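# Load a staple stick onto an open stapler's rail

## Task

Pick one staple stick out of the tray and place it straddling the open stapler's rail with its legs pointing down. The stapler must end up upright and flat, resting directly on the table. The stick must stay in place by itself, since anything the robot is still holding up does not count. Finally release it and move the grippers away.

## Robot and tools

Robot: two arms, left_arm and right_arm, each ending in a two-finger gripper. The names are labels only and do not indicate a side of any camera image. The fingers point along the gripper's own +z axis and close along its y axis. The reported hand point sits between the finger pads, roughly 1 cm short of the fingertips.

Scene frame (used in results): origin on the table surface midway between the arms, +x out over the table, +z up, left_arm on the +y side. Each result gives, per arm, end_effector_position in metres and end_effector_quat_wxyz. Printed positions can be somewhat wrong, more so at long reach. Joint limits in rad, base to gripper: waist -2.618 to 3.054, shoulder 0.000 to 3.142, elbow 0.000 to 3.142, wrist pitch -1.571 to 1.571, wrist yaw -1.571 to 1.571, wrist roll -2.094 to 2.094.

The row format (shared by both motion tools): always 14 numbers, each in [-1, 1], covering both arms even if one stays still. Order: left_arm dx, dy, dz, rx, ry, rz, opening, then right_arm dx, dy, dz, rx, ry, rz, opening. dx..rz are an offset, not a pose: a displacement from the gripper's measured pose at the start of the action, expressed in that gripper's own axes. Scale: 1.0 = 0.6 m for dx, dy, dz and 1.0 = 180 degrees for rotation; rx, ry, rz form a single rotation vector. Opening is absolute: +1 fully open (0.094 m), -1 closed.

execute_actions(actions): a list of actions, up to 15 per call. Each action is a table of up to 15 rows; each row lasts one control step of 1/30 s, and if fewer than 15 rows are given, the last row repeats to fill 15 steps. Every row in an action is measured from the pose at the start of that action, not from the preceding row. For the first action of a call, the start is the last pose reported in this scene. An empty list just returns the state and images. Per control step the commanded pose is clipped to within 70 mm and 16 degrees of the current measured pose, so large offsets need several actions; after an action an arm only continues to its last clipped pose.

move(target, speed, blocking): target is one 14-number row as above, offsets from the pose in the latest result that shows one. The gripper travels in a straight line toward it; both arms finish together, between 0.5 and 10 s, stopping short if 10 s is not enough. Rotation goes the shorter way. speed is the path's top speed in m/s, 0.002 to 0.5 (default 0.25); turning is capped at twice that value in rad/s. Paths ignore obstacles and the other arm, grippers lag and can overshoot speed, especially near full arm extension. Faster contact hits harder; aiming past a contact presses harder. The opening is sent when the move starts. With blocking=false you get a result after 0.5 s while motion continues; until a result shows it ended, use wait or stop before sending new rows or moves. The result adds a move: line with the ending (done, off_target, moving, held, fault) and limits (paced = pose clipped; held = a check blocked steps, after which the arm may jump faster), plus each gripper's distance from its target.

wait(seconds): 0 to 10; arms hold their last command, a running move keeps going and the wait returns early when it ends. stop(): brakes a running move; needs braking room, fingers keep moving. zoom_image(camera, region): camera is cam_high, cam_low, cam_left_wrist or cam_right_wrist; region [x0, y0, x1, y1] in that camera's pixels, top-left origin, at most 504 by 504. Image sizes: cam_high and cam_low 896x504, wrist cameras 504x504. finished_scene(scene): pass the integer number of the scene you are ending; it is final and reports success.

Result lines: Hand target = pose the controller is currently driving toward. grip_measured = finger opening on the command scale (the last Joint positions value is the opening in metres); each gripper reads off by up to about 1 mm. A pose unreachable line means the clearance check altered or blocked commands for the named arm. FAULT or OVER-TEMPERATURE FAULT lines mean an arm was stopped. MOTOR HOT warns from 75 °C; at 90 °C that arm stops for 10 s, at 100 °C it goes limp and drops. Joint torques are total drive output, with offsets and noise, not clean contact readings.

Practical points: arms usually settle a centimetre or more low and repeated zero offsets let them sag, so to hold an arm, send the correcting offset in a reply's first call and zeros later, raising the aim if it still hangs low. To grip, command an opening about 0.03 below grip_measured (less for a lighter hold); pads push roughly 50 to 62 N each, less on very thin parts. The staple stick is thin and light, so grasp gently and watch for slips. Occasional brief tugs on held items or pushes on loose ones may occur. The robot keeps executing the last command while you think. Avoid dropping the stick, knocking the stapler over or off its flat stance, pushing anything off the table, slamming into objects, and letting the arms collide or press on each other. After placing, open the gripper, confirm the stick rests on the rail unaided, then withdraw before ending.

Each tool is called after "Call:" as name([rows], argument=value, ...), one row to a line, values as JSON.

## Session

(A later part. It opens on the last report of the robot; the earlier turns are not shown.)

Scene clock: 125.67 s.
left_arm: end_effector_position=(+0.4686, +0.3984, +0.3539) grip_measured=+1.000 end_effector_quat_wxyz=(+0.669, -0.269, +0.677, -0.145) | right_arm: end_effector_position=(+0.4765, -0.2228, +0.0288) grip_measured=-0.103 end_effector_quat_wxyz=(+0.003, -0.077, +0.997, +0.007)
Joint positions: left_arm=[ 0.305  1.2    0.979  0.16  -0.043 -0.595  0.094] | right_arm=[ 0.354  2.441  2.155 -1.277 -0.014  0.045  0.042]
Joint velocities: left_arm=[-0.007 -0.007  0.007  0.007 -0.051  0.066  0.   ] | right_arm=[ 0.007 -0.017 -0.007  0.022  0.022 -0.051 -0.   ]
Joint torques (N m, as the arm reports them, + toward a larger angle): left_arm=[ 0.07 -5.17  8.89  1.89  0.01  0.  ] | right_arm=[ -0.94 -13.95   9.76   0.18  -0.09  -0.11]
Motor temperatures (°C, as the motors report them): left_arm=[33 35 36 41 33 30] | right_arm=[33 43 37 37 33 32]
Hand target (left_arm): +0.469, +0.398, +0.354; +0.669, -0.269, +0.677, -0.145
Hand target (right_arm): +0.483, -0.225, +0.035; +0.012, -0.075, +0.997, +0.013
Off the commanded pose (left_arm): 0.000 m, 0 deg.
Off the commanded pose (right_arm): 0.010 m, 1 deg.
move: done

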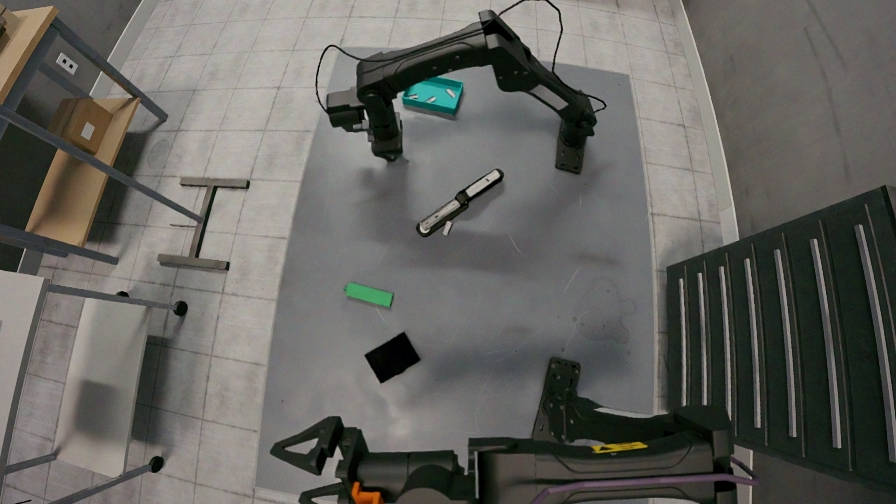

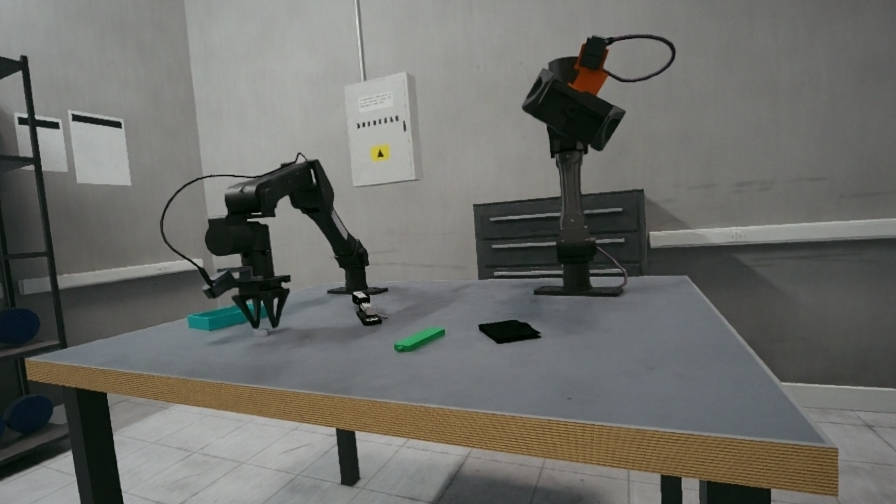

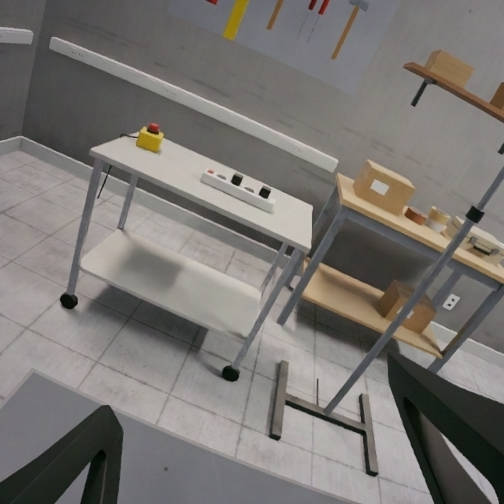

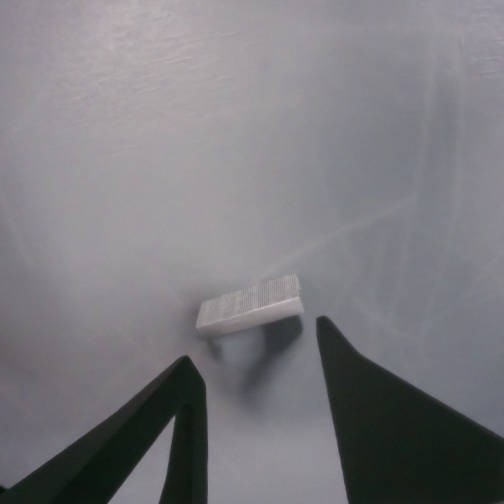

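Call:
move(target=[0,0,0,0,0,0,1,-0.022,0,0.018,0,-0.012,0,-0.1], speed=0.02)

Call:
move(target=[0,0,0,0,0,0,1,0,0,0,0,0,0,-0.41])

Scene clock: 127.00 s.
left_arm: end_effector_position=(+0.4686, +0.3984, +0.3539) grip_measured=+1.000 end_effector_quat_wxyz=(+0.669, -0.269, +0.677, -0.145) | right_arm: end_effector_position=(+0.4867, -0.2207, +0.0202) grip_measured=-0.103 end_effector_quat_wxyz=(+0.018, -0.077, +0.997, +0.009)
Joint positions: left_arm=[ 0.305  1.2    0.979  0.16  -0.043 -0.595  0.094] | right_arm=[ 0.354  2.46   2.155 -1.227 -0.014  0.045  0.042]
Joint velocities: left_arm=[-0.017 -0.002 -0.012 -0.007 -0.066 -0.007  0.   ] | right_arm=[-0.002  0.007  0.017  0.037 -0.037  0.007 -0.002]
Joint torques (N m, as the arm reports them, + toward a larger angle): left_arm=[-0.16 -5.47  9.05  1.83  0.04  0.05] | right_arm=[ -0.15 -14.11   7.08   0.35   0.01  -0.05]
Motor temperatures (°C, as the motors report them): left_arm=[33 35 36 41 33 30] | right_arm=[33 43 38 37 33 32]
Hand target (left_arm): +0.469, +0.398, +0.354; +0.669, -0.269, +0.677, -0.145
Hand target (right_arm): +0.490, -0.221, +0.018; +0.022, -0.077, +0.997, +0.009
Off the commanded pose (left_arm): 0.000 m, 0 deg.
Off the commanded pose (right_arm): 0.004 m, 0 deg.
move: done

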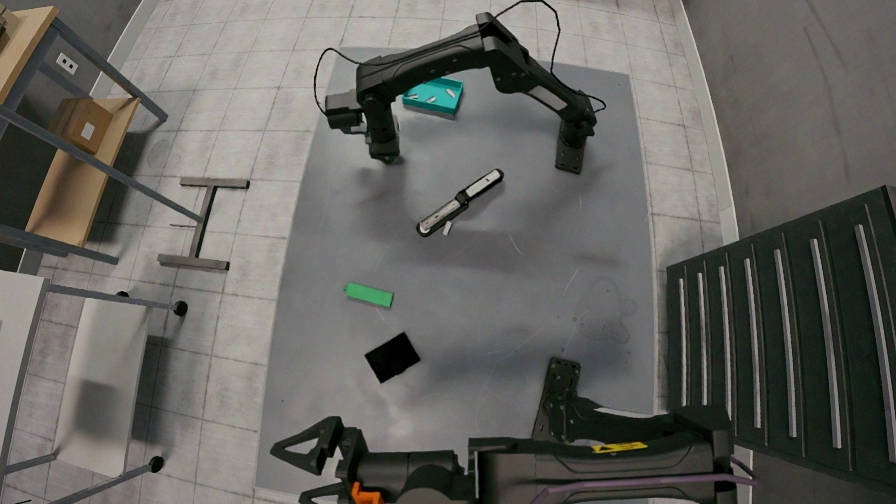

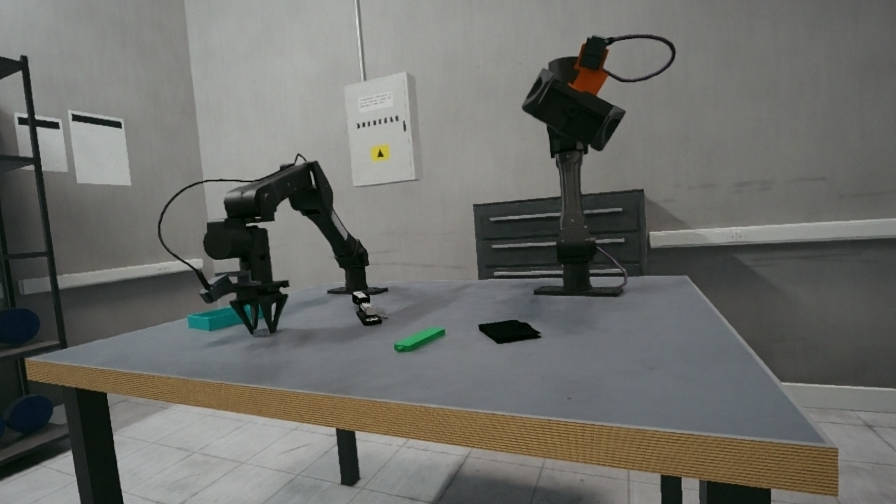

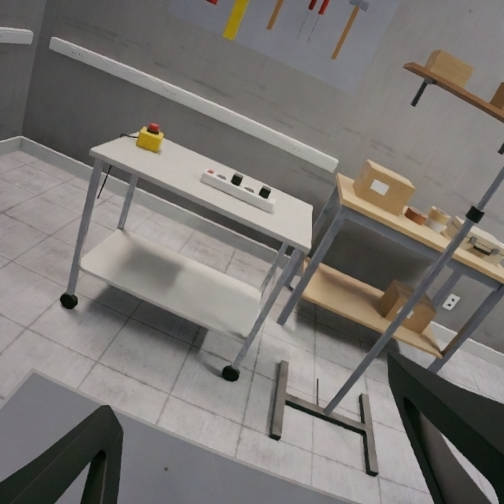

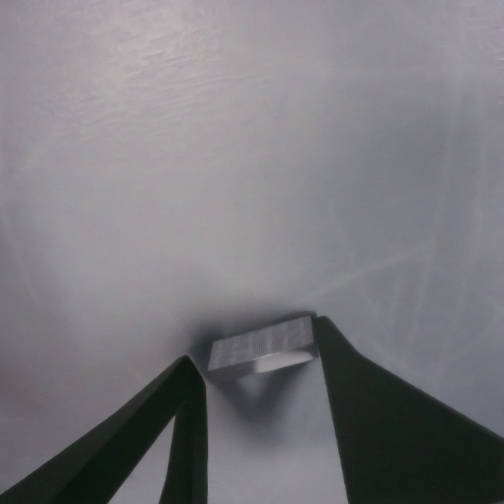

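Scene clock: 127.50 s.
left_arm: end_effector_position=(+0.4686, +0.3984, +0.3539) grip_measured=+1.000 end_effector_quat_wxyz=(+0.669, -0.269, +0.677, -0.145) | right_arm: end_effector_position=(+0.4867, -0.2207, +0.0202) grip_measured=-0.377 end_effector_quat_wxyz=(+0.018, -0.077, +0.997, +0.009)
Joint positions: left_arm=[ 0.305  1.2    0.979  0.16  -0.043 -0.595  0.094] | right_arm=[ 0.354  2.46   2.155 -1.227 -0.014  0.045  0.029]
Joint velocities: left_arm=[ 0.002  0.007  0.007  0.037 -0.037  0.022  0.   ] | right_arm=[-0.007  0.002  0.017 -0.081  0.051  0.051  0.001]
Joint torques (N m, as the arm reports them, + toward a larger angle): left_arm=[-0.07 -5.34  8.97  1.88 -0.01  0.06] | right_arm=[  0.02 -14.73   6.94   0.21   0.03  -0.01]
Motor temperatures (°C, as the motors report them): left_arm=[33 35 36 41 33 30] | right_arm=[33 44 38 37 33 32]
Hand target (left_arm): +0.469, +0.398, +0.354; +0.669, -0.269, +0.677, -0.145
Hand target (right_arm): +0.487, -0.221, +0.020; +0.018, -0.077, +0.997, +0.009
Off the commanded pose (left_arm): 0.000 m, 0 deg.
Off the commanded pose (right_arm): 0.000 m, 0 deg.
move: done

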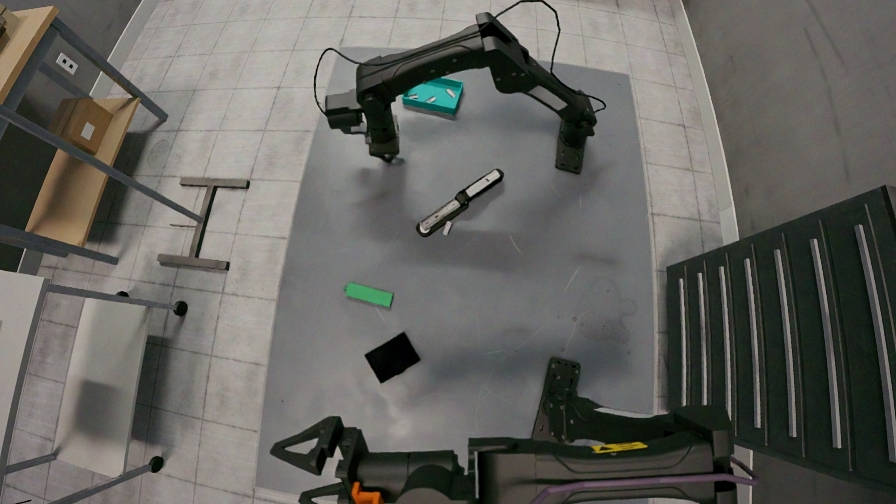

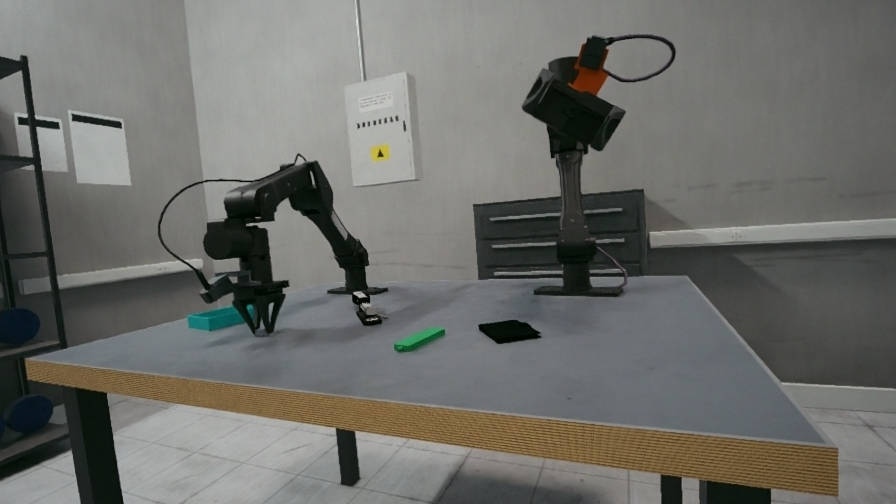

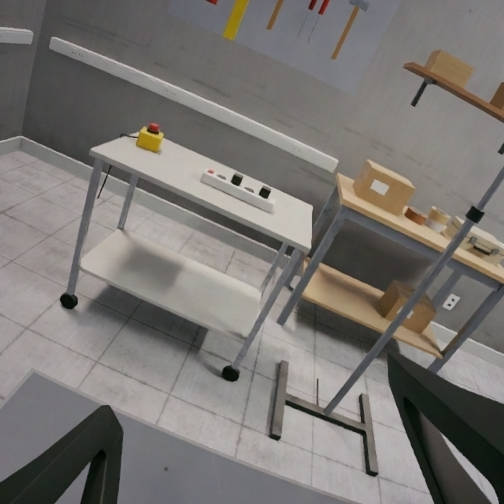

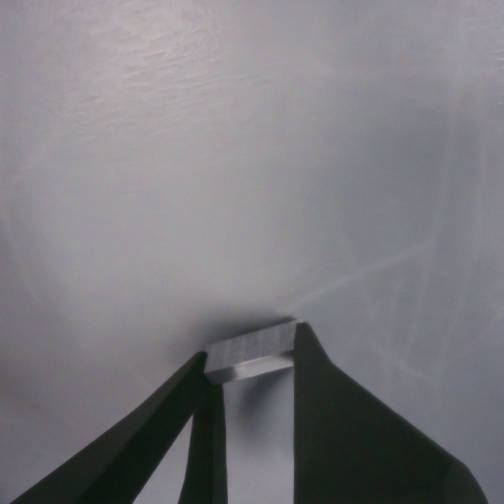

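Call:
move(target=[0,0,0,0,0,0,1,0,0,-0.025,0,-0.01,0,-0.41], speed=0.05)

Call:
move(target=[0,0,0,0,0,0,1,0.08,0,0.01,0,-0.34,0,-0.41], speed=0.25)

Call:
move(target=[0,0,0,0,0,0,1,0.036,0,0.01,0,0.016,0,-0.41], speed=0.02)

Scene clock: 130.80 s.
left_arm: end_effector_position=(+0.4686, +0.3984, +0.3539) grip_measured=+1.000 end_effector_quat_wxyz=(+0.669, -0.269, +0.677, -0.145) | right_arm: end_effector_position=(+0.4904, -0.2200, +0.0365) grip_measured=-0.377 end_effector_quat_wxyz=(+0.037, -0.077, +0.996, +0.011)
Joint positions: left_arm=[ 0.305  1.2    0.979  0.16  -0.043 -0.595  0.094] | right_arm=[ 0.354  2.426  2.155 -1.225 -0.014  0.045  0.029]
Joint velocities: left_arm=[-0.002 -0.017  0.002 -0.037 -0.007  0.022  0.   ] | right_arm=[-0.002 -0.017  0.017 -0.081  0.022  0.081 -0.   ]
Joint torques (N m, as the arm reports them, + toward a larger angle): left_arm=[ 0.02 -5.48  8.75  1.87  0.03  0.03] | right_arm=[ -0.12 -15.8    4.76   0.42   0.02  -0.07]
Motor temperatures (°C, as the motors report them): left_arm=[33 35 36 41 33 30] | right_arm=[33 45 38 36 33 32]
Hand target (left_arm): +0.469, +0.398, +0.354; +0.669, -0.269, +0.677, -0.145
Hand target (right_arm): +0.486, -0.221, +0.035; +0.034, -0.077, +0.996, +0.010
Off the commanded pose (left_arm): 0.000 m, 0 deg.
Off the commanded pose (right_arm): 0.005 m, 0 deg.
move: done

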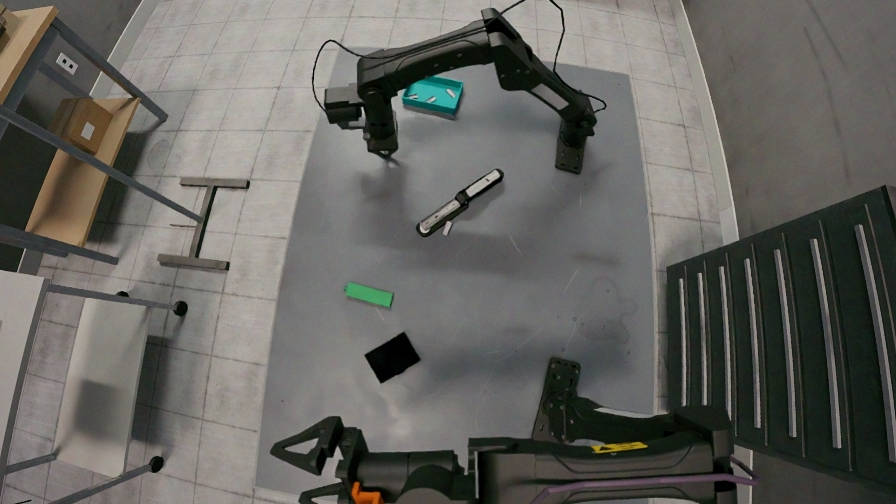

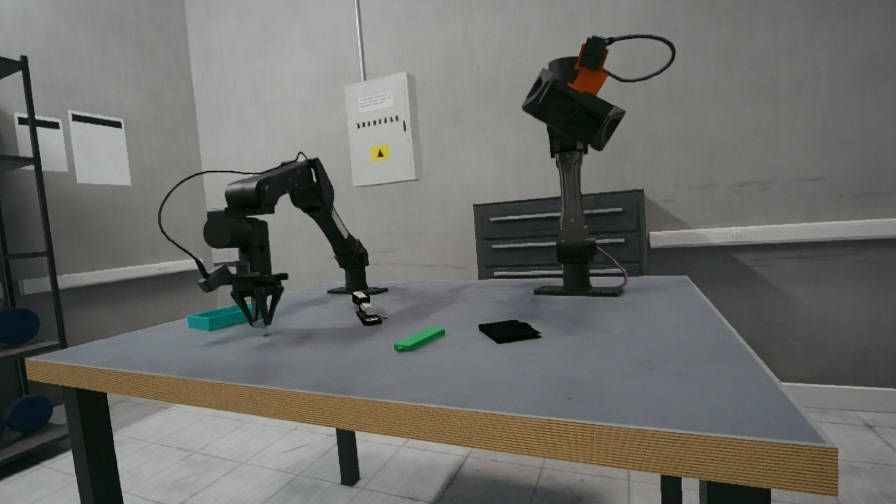

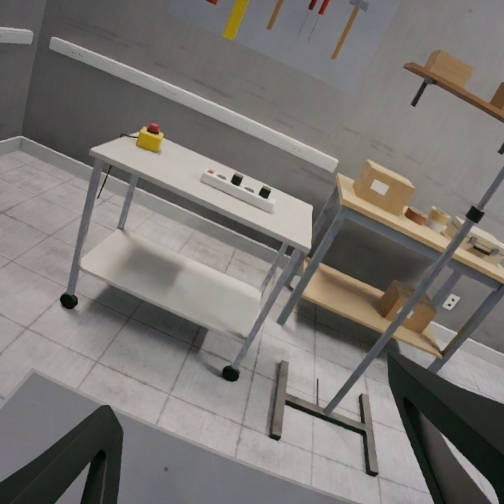

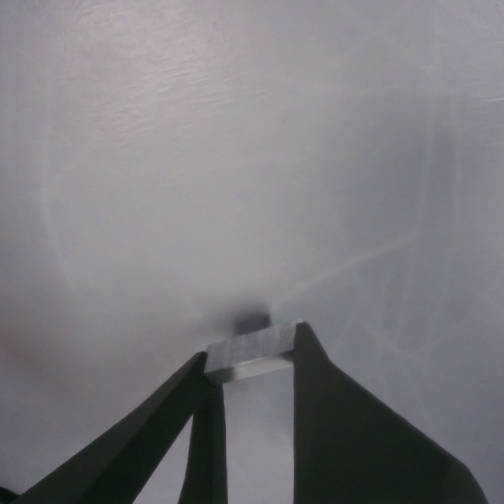

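Scene clock: 133.77 s.
left_arm: end_effector_position=(+0.4686, +0.3984, +0.3539) grip_measured=+1.000 end_effector_quat_wxyz=(+0.669, -0.269, +0.677, -0.145) | right_arm: end_effector_position=(+0.4534, -0.2268, +0.0368) grip_measured=-0.377 end_effector_quat_wxyz=(+0.548, -0.057, +0.833, +0.054)
Joint positions: left_arm=[ 0.305  1.2    0.979  0.16  -0.043 -0.595  0.094] | right_arm=[0.383 1.952 0.573 0.975 0.055 0.055 0.029]
Joint velocities: left_arm=[-0.022 -0.012  0.002  0.007 -0.037  0.051  0.   ] | right_arm=[-0.007 -0.012 -0.022 -0.007  0.051  0.051  0.001]
Joint torques (N m, as the arm reports them, + toward a larger angle): left_arm=[ 0.01 -5.37  8.93  1.88  0.02  0.01] | right_arm=[ 0.72 -7.57  3.25  1.83  0.15 -0.1 ]
Motor temperatures (°C, as the motors report them): left_arm=[33 35 36 41 33 30] | right_arm=[33 44 37 37 33 32]
Hand target (left_arm): +0.469, +0.398, +0.354; +0.669, -0.269, +0.677, -0.145
Hand target (right_arm): +0.446, -0.227, +0.027; +0.539, -0.061, +0.839, +0.047
Off the commanded pose (left_arm): 0.000 m, 0 deg.
Off the commanded pose (right_arm): 0.014 m, 2 deg.
move: off_target (right_arm)

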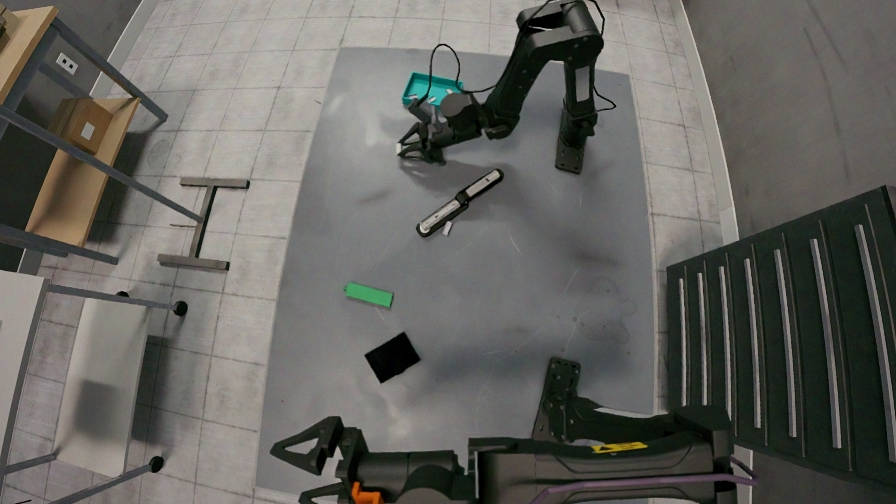

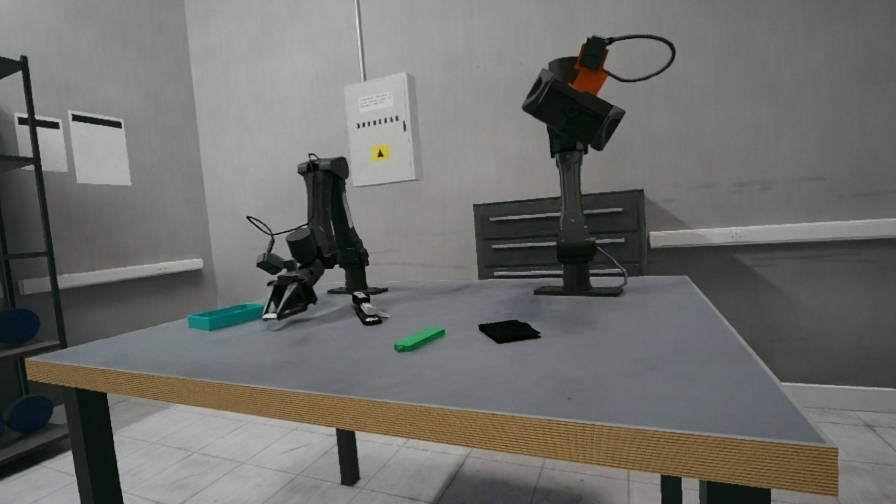

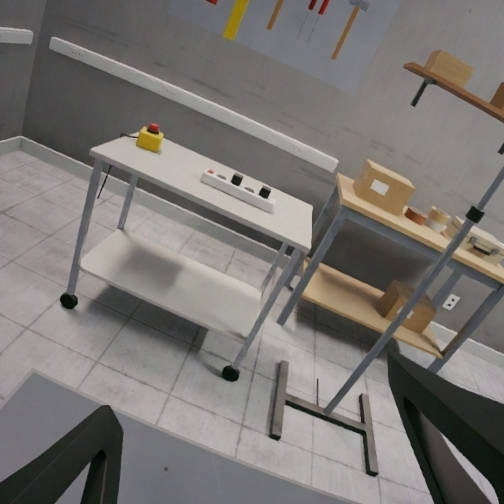

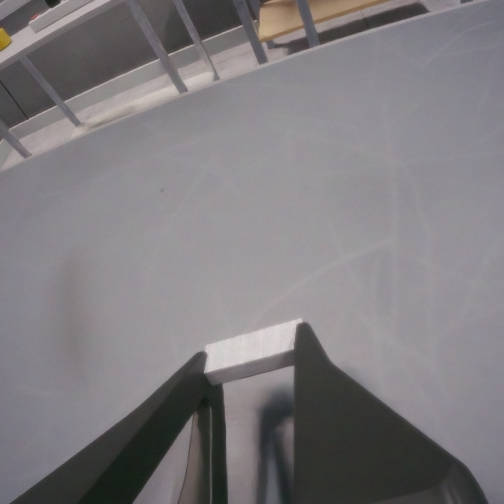

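Scene clock: 135.23 s.
left_arm: end_effector_position=(+0.4686, +0.3984, +0.3539) grip_measured=+1.000 end_effector_quat_wxyz=(+0.669, -0.269, +0.677, -0.145) | right_arm: end_effector_position=(+0.4492, -0.2277, +0.0164) grip_measured=-0.377 end_effector_quat_wxyz=(+0.529, -0.058, +0.845, +0.051)
Joint positions: left_arm=[ 0.305  1.2    0.979  0.16  -0.043 -0.595  0.094] | right_arm=[0.383 2.001 0.573 0.976 0.055 0.055 0.029]
Joint velocities: left_arm=[-0.002 -0.007 -0.002 -0.037 -0.037 -0.007  0.   ] | right_arm=[-0.007  0.002  0.007 -0.051  0.007 -0.022  0.   ]
Joint torques (N m, as the arm reports them, + toward a larger angle): left_arm=[ 0.1  -5.34  8.93  1.86  0.02  0.04] | right_arm=[ 0.11 -7.91  5.12  1.76 -0.01  0.  ]
Motor temperatures (°C, as the motors report them): left_arm=[33 35 36 41 33 30] | right_arm=[33 44 37 37 33 32]
Hand target (left_arm): +0.469, +0.398, +0.354; +0.669, -0.269, +0.677, -0.145
Hand target (right_arm): +0.450, -0.227, +0.014; +0.527, -0.058, +0.846, +0.053
Off the commanded pose (left_arm): 0.000 m, 0 deg.
Off the commanded pose (right_arm): 0.002 m, 0 deg.
move: done

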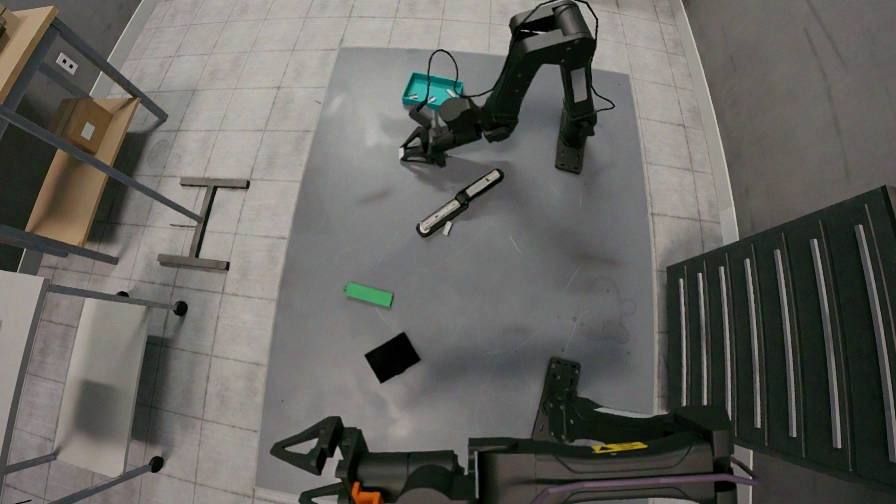

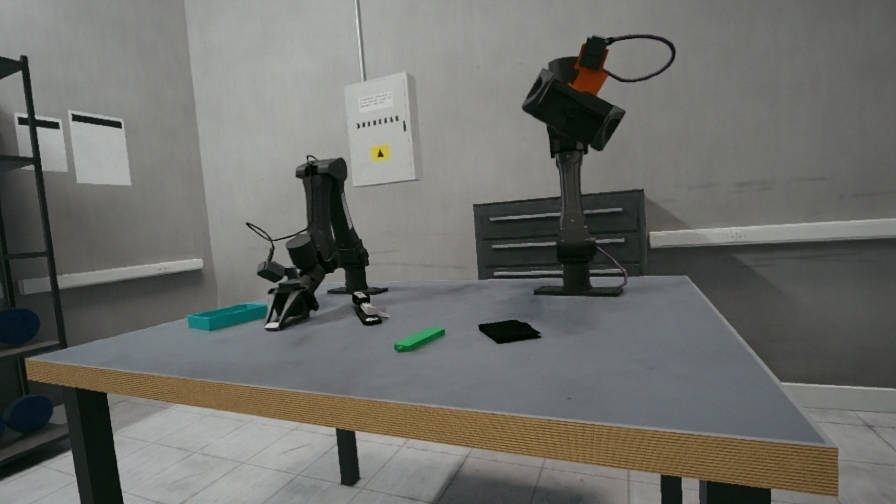

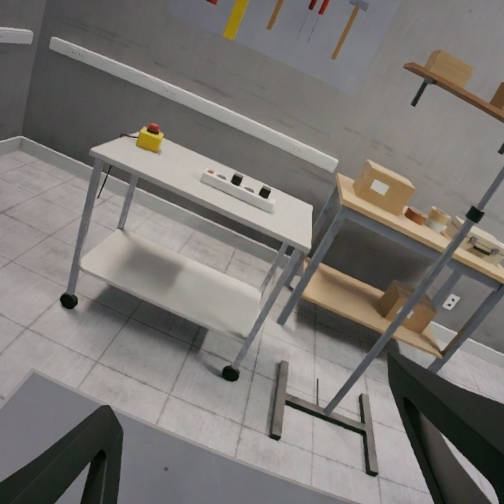

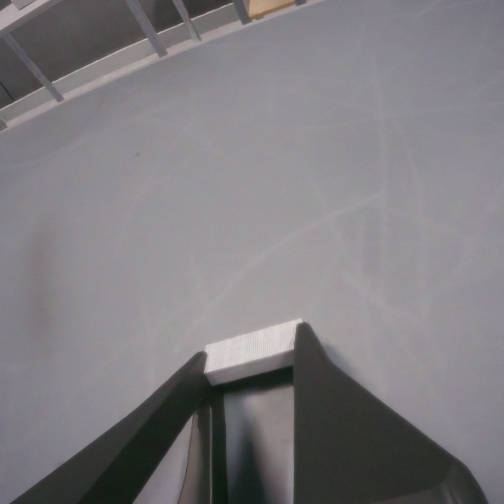

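Call:
move(target=[0,0,0,0,0,0,1,0,0,0,0,0,0,-0.1])

Call:
move(target=[0,0,0,0,0,0,1,-0.04,0,-0.02,0,0.35,0,-0.1])

Scene clock: 136.30 s.
left_arm: end_effector_position=(+0.4686, +0.3984, +0.3539) grip_measured=+1.000 end_effector_quat_wxyz=(+0.669, -0.269, +0.677, -0.145) | right_arm: end_effector_position=(+0.4492, -0.2277, +0.0164) grip_measured=-0.103 end_effector_quat_wxyz=(+0.529, -0.058, +0.845, +0.051)
Joint positions: left_arm=[ 0.305  1.2    0.979  0.16  -0.043 -0.595  0.094] | right_arm=[0.383 2.001 0.573 0.976 0.055 0.055 0.042]
Joint velocities: left_arm=[ 0.007 -0.002  0.022 -0.095 -0.007  0.095  0.   ] | right_arm=[-0.002 -0.017 -0.002  0.007 -0.022  0.051 -0.   ]
Joint torques (N m, as the arm reports them, + toward a larger angle): left_arm=[-0.08 -5.35  8.91  1.92 -0.06  0.05] | right_arm=[ 0.01 -8.87  4.6   1.71  0.03 -0.04]
Motor temperatures (°C, as the motors report them): left_arm=[33 35 36 41 33 30] | right_arm=[33 44 37 37 33 32]
Hand target (left_arm): +0.469, +0.398, +0.354; +0.669, -0.269, +0.677, -0.145
Hand target (right_arm): +0.449, -0.228, +0.016; +0.529, -0.058, +0.845, +0.051
Off the commanded pose (left_arm): 0.000 m, 0 deg.
Off the commanded pose (right_arm): 0.000 m, 0 deg.
move: done

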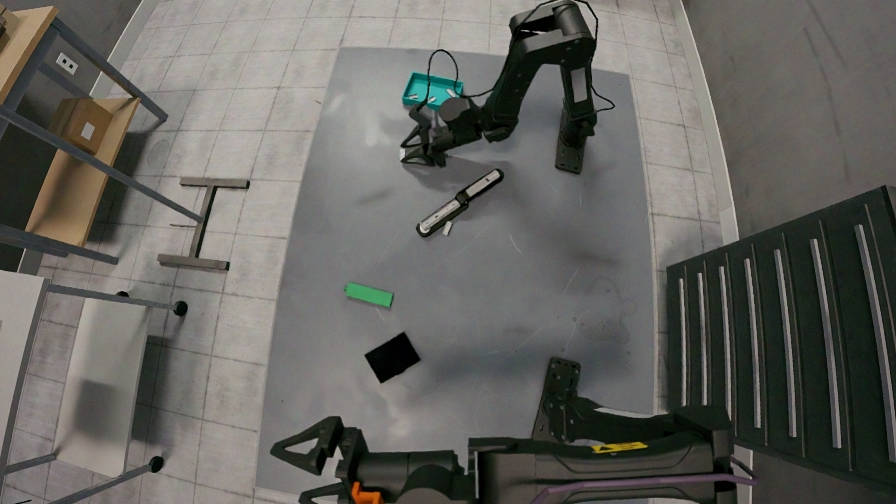

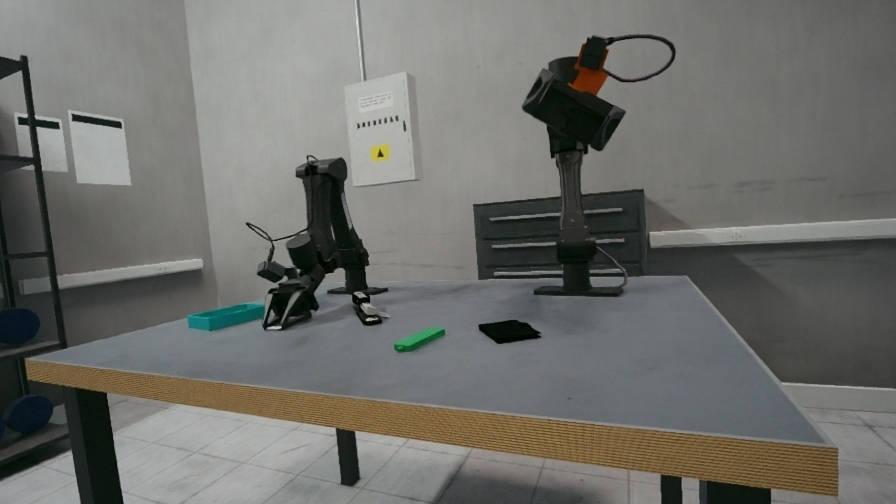

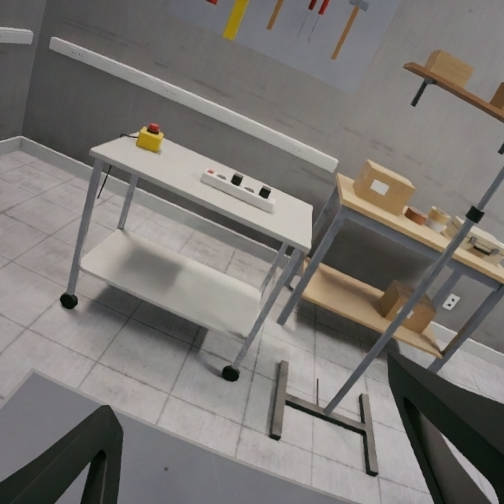

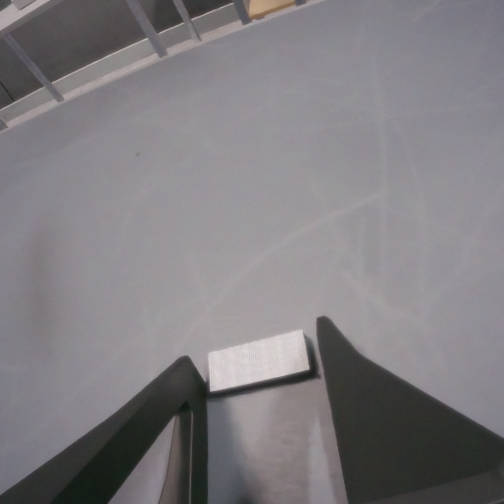

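Scene clock: 139.20 s.
left_arm: end_effector_position=(+0.4686, +0.3984, +0.3539) grip_measured=+1.000 end_effector_quat_wxyz=(+0.669, -0.269, +0.677, -0.145) | right_arm: end_effector_position=(+0.4393, -0.2278, +0.0374) grip_measured=-0.103 end_effector_quat_wxyz=(+0.000, -0.079, +0.997, +0.009)
Joint positions: left_arm=[ 0.305  1.2    0.979  0.16  -0.043 -0.595  0.094] | right_arm=[ 0.358  2.261  1.876 -1.183 -0.018  0.045  0.042]
Joint velocities: left_arm=[-0.007 -0.012 -0.007  0.007  0.007 -0.007  0.   ] | right_arm=[-0.012  0.007  0.012 -0.037 -0.051  0.11  -0.002]
Joint torques (N m, as the arm reports them, + toward a larger angle): left_arm=[-0.09 -5.33  8.74  1.87  0.    0.01] | right_arm=[ -0.73 -12.53   9.6    0.1   -0.08  -0.05]
Motor temperatures (°C, as the motors report them): left_arm=[33 35 37 41 33 30] | right_arm=[33 44 38 37 33 32]
Hand target (left_arm): +0.469, +0.398, +0.354; +0.669, -0.269, +0.677, -0.145
Hand target (right_arm): +0.447, -0.229, +0.044; +0.009, -0.077, +0.997, +0.015
Off the commanded pose (left_arm): 0.000 m, 0 deg.
Off the commanded pose (right_arm): 0.011 m, 1 deg.
move: off_target (right_arm)

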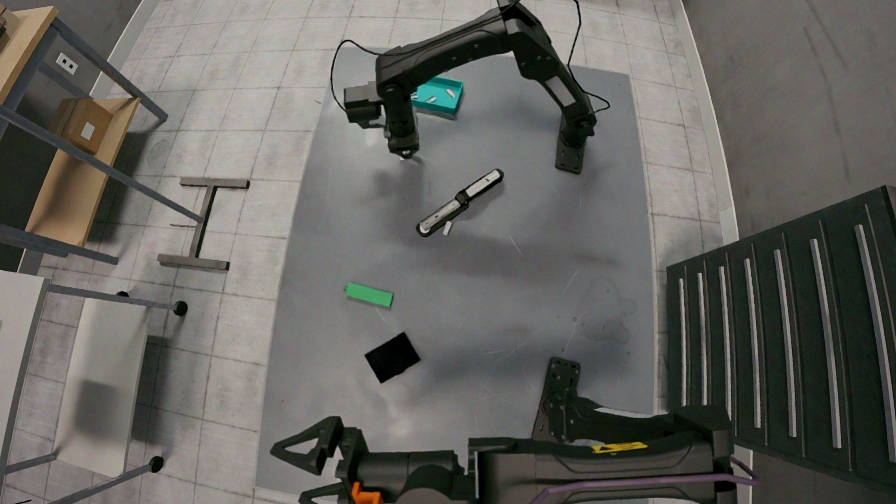

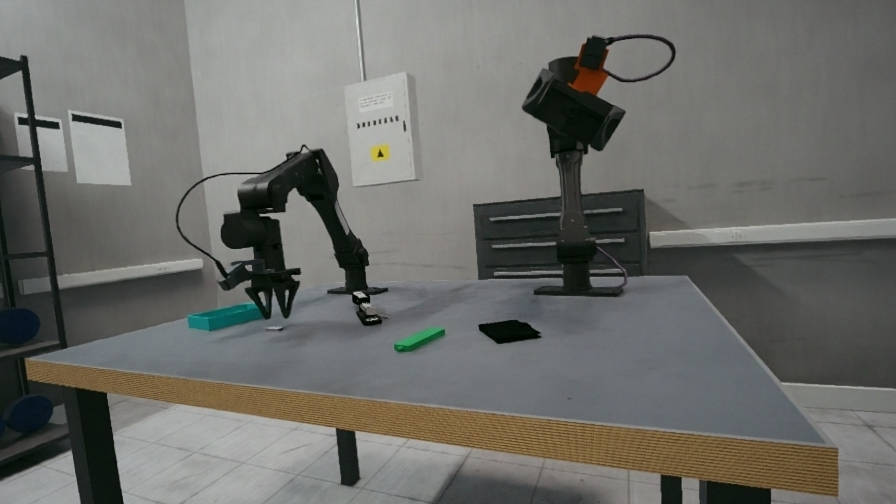

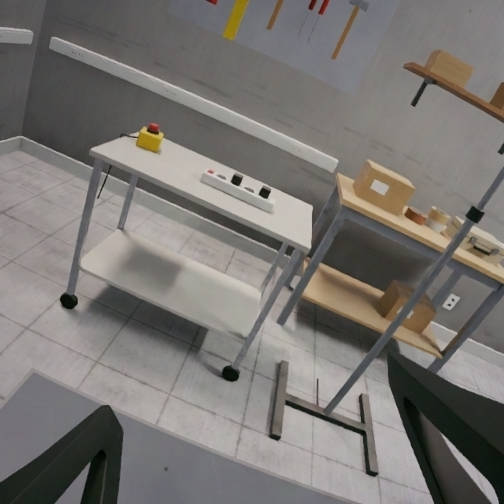

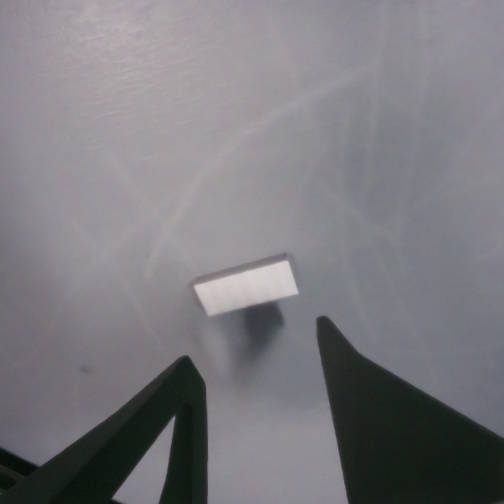

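Call:
move(target=[0,0,0,0,0,0,1,-0.025,0,-0.005,0,0,0.5,-0.4], speed=0.4)

Call:
move(target=[0,0,0,0,0,0,1,0,-0.001,0.02,0.011,0,0,-0.4], speed=0.03)

Scene clock: 141.97 s.
left_arm: end_effector_position=(+0.4686, +0.3984, +0.3539) grip_measured=+1.000 end_effector_quat_wxyz=(+0.669, -0.269, +0.677, -0.145) | right_arm: end_effector_position=(+0.4496, -0.2257, +0.0351) grip_measured=-0.397 end_effector_quat_wxyz=(-0.008, +0.645, +0.764, +0.004)
Joint positions: left_arm=[ 0.305  1.2    0.979  0.16  -0.043 -0.595  0.094] | right_arm=[ 0.358  2.317  1.962 -1.219 -0.018  1.605  0.028]
Joint velocities: left_arm=[ 0.002  0.002  0.012  0.066 -0.022  0.051  0.   ] | right_arm=[-0.017  0.007  0.007 -0.007 -0.051 -0.007 -0.001]
Joint torques (N m, as the arm reports them, + toward a larger angle): left_arm=[ 0.03 -5.43  8.78  1.86  0.01  0.07] | right_arm=[ -0.23 -12.91   9.6    0.02  -0.01   0.  ]
Motor temperatures (°C, as the motors report them): left_arm=[33 35 37 41 33 30] | right_arm=[33 44 38 37 33 32]
Hand target (left_arm): +0.469, +0.398, +0.354; +0.669, -0.269, +0.677, -0.145
Hand target (right_arm): +0.454, -0.226, +0.040; -0.006, +0.649, +0.760, +0.007
Off the commanded pose (left_arm): 0.000 m, 0 deg.
Off the commanded pose (right_arm): 0.007 m, 1 deg.
move: done

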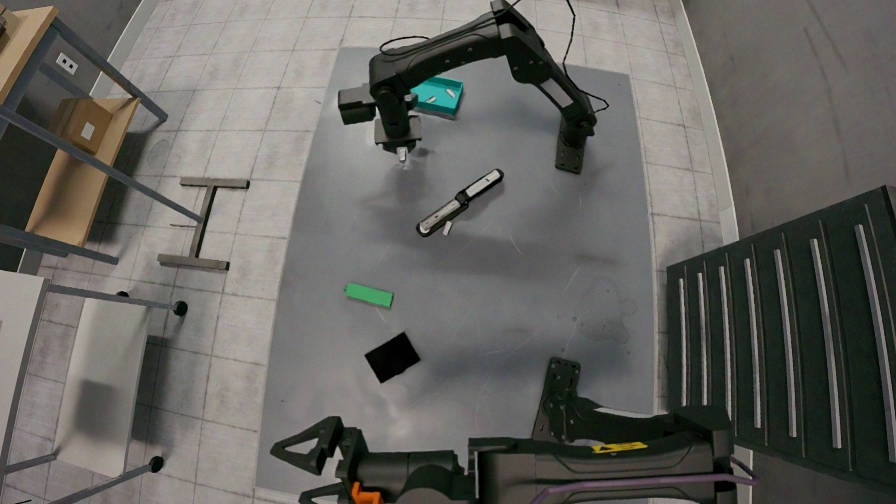

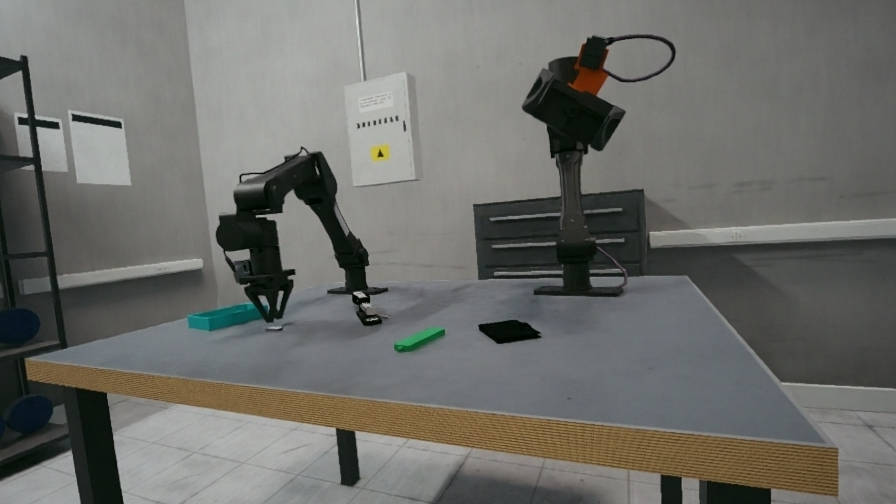

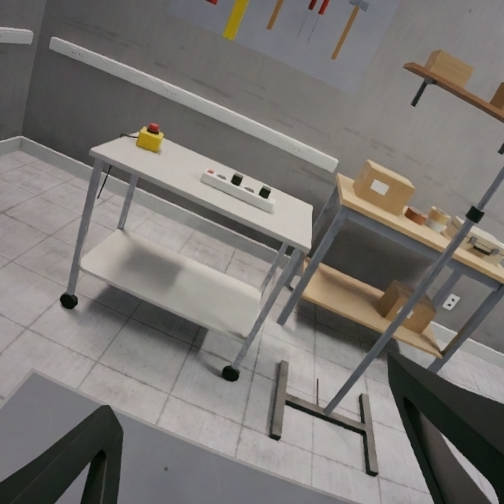

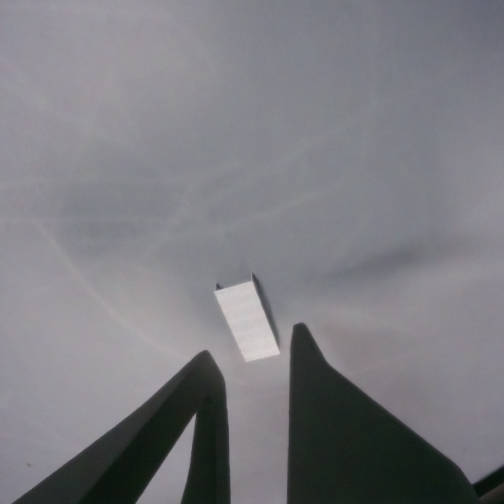

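Scene clock: 142.80 s.
left_arm: end_effector_position=(+0.4686, +0.3984, +0.3539) grip_measured=+1.000 end_effector_quat_wxyz=(+0.669, -0.269, +0.677, -0.145) | right_arm: end_effector_position=(+0.4460, -0.2264, +0.0186) grip_measured=-0.397 end_effector_quat_wxyz=(-0.020, +0.645, +0.763, -0.011)
Joint positions: left_arm=[ 0.305  1.2    0.979  0.16  -0.043 -0.595  0.094] | right_arm=[ 0.358  2.356  1.962 -1.22  -0.018  1.606  0.028]
Joint velocities: left_arm=[-0.012 -0.012  0.002 -0.007 -0.081 -0.037  0.   ] | right_arm=[-0.007 -0.007 -0.007  0.037  0.007  0.007 -0.001]
Joint torques (N m, as the arm reports them, + toward a larger angle): left_arm=[-0.13 -5.31  8.82  1.88 -0.01  0.  ] | right_arm=[  0.02 -13.48   8.79  -0.03  -0.02  -0.04]
Motor temperatures (°C, as the motors report them): left_arm=[33 35 37 41 33 30] | right_arm=[33 44 38 37 33 32]
Hand target (left_arm): +0.469, +0.398, +0.354; +0.669, -0.269, +0.677, -0.145
Hand target (right_arm): +0.449, -0.226, +0.023; -0.019, +0.645, +0.764, -0.009
Off the commanded pose (left_arm): 0.000 m, 0 deg.
Off the commanded pose (right_arm): 0.005 m, 0 deg.
move: done

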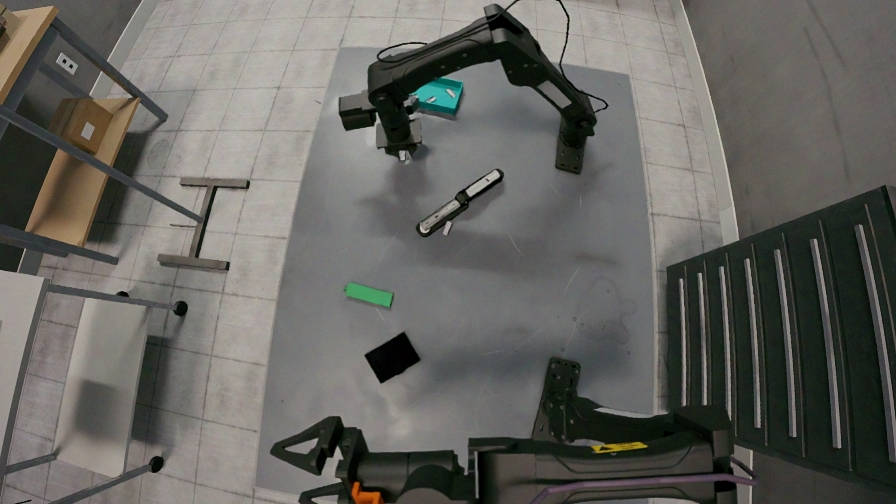

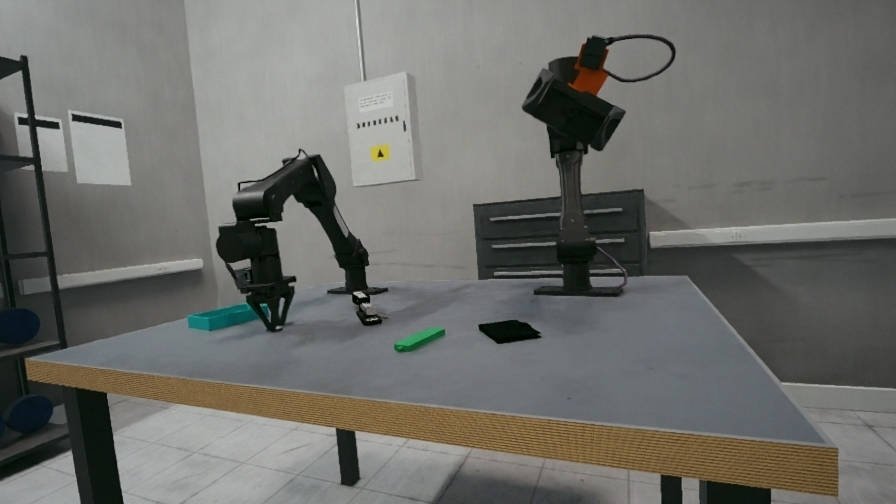

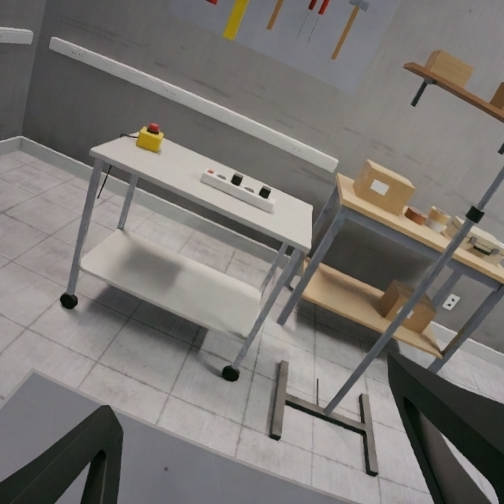

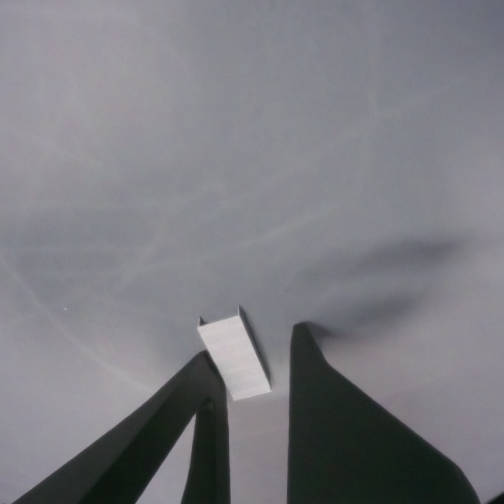

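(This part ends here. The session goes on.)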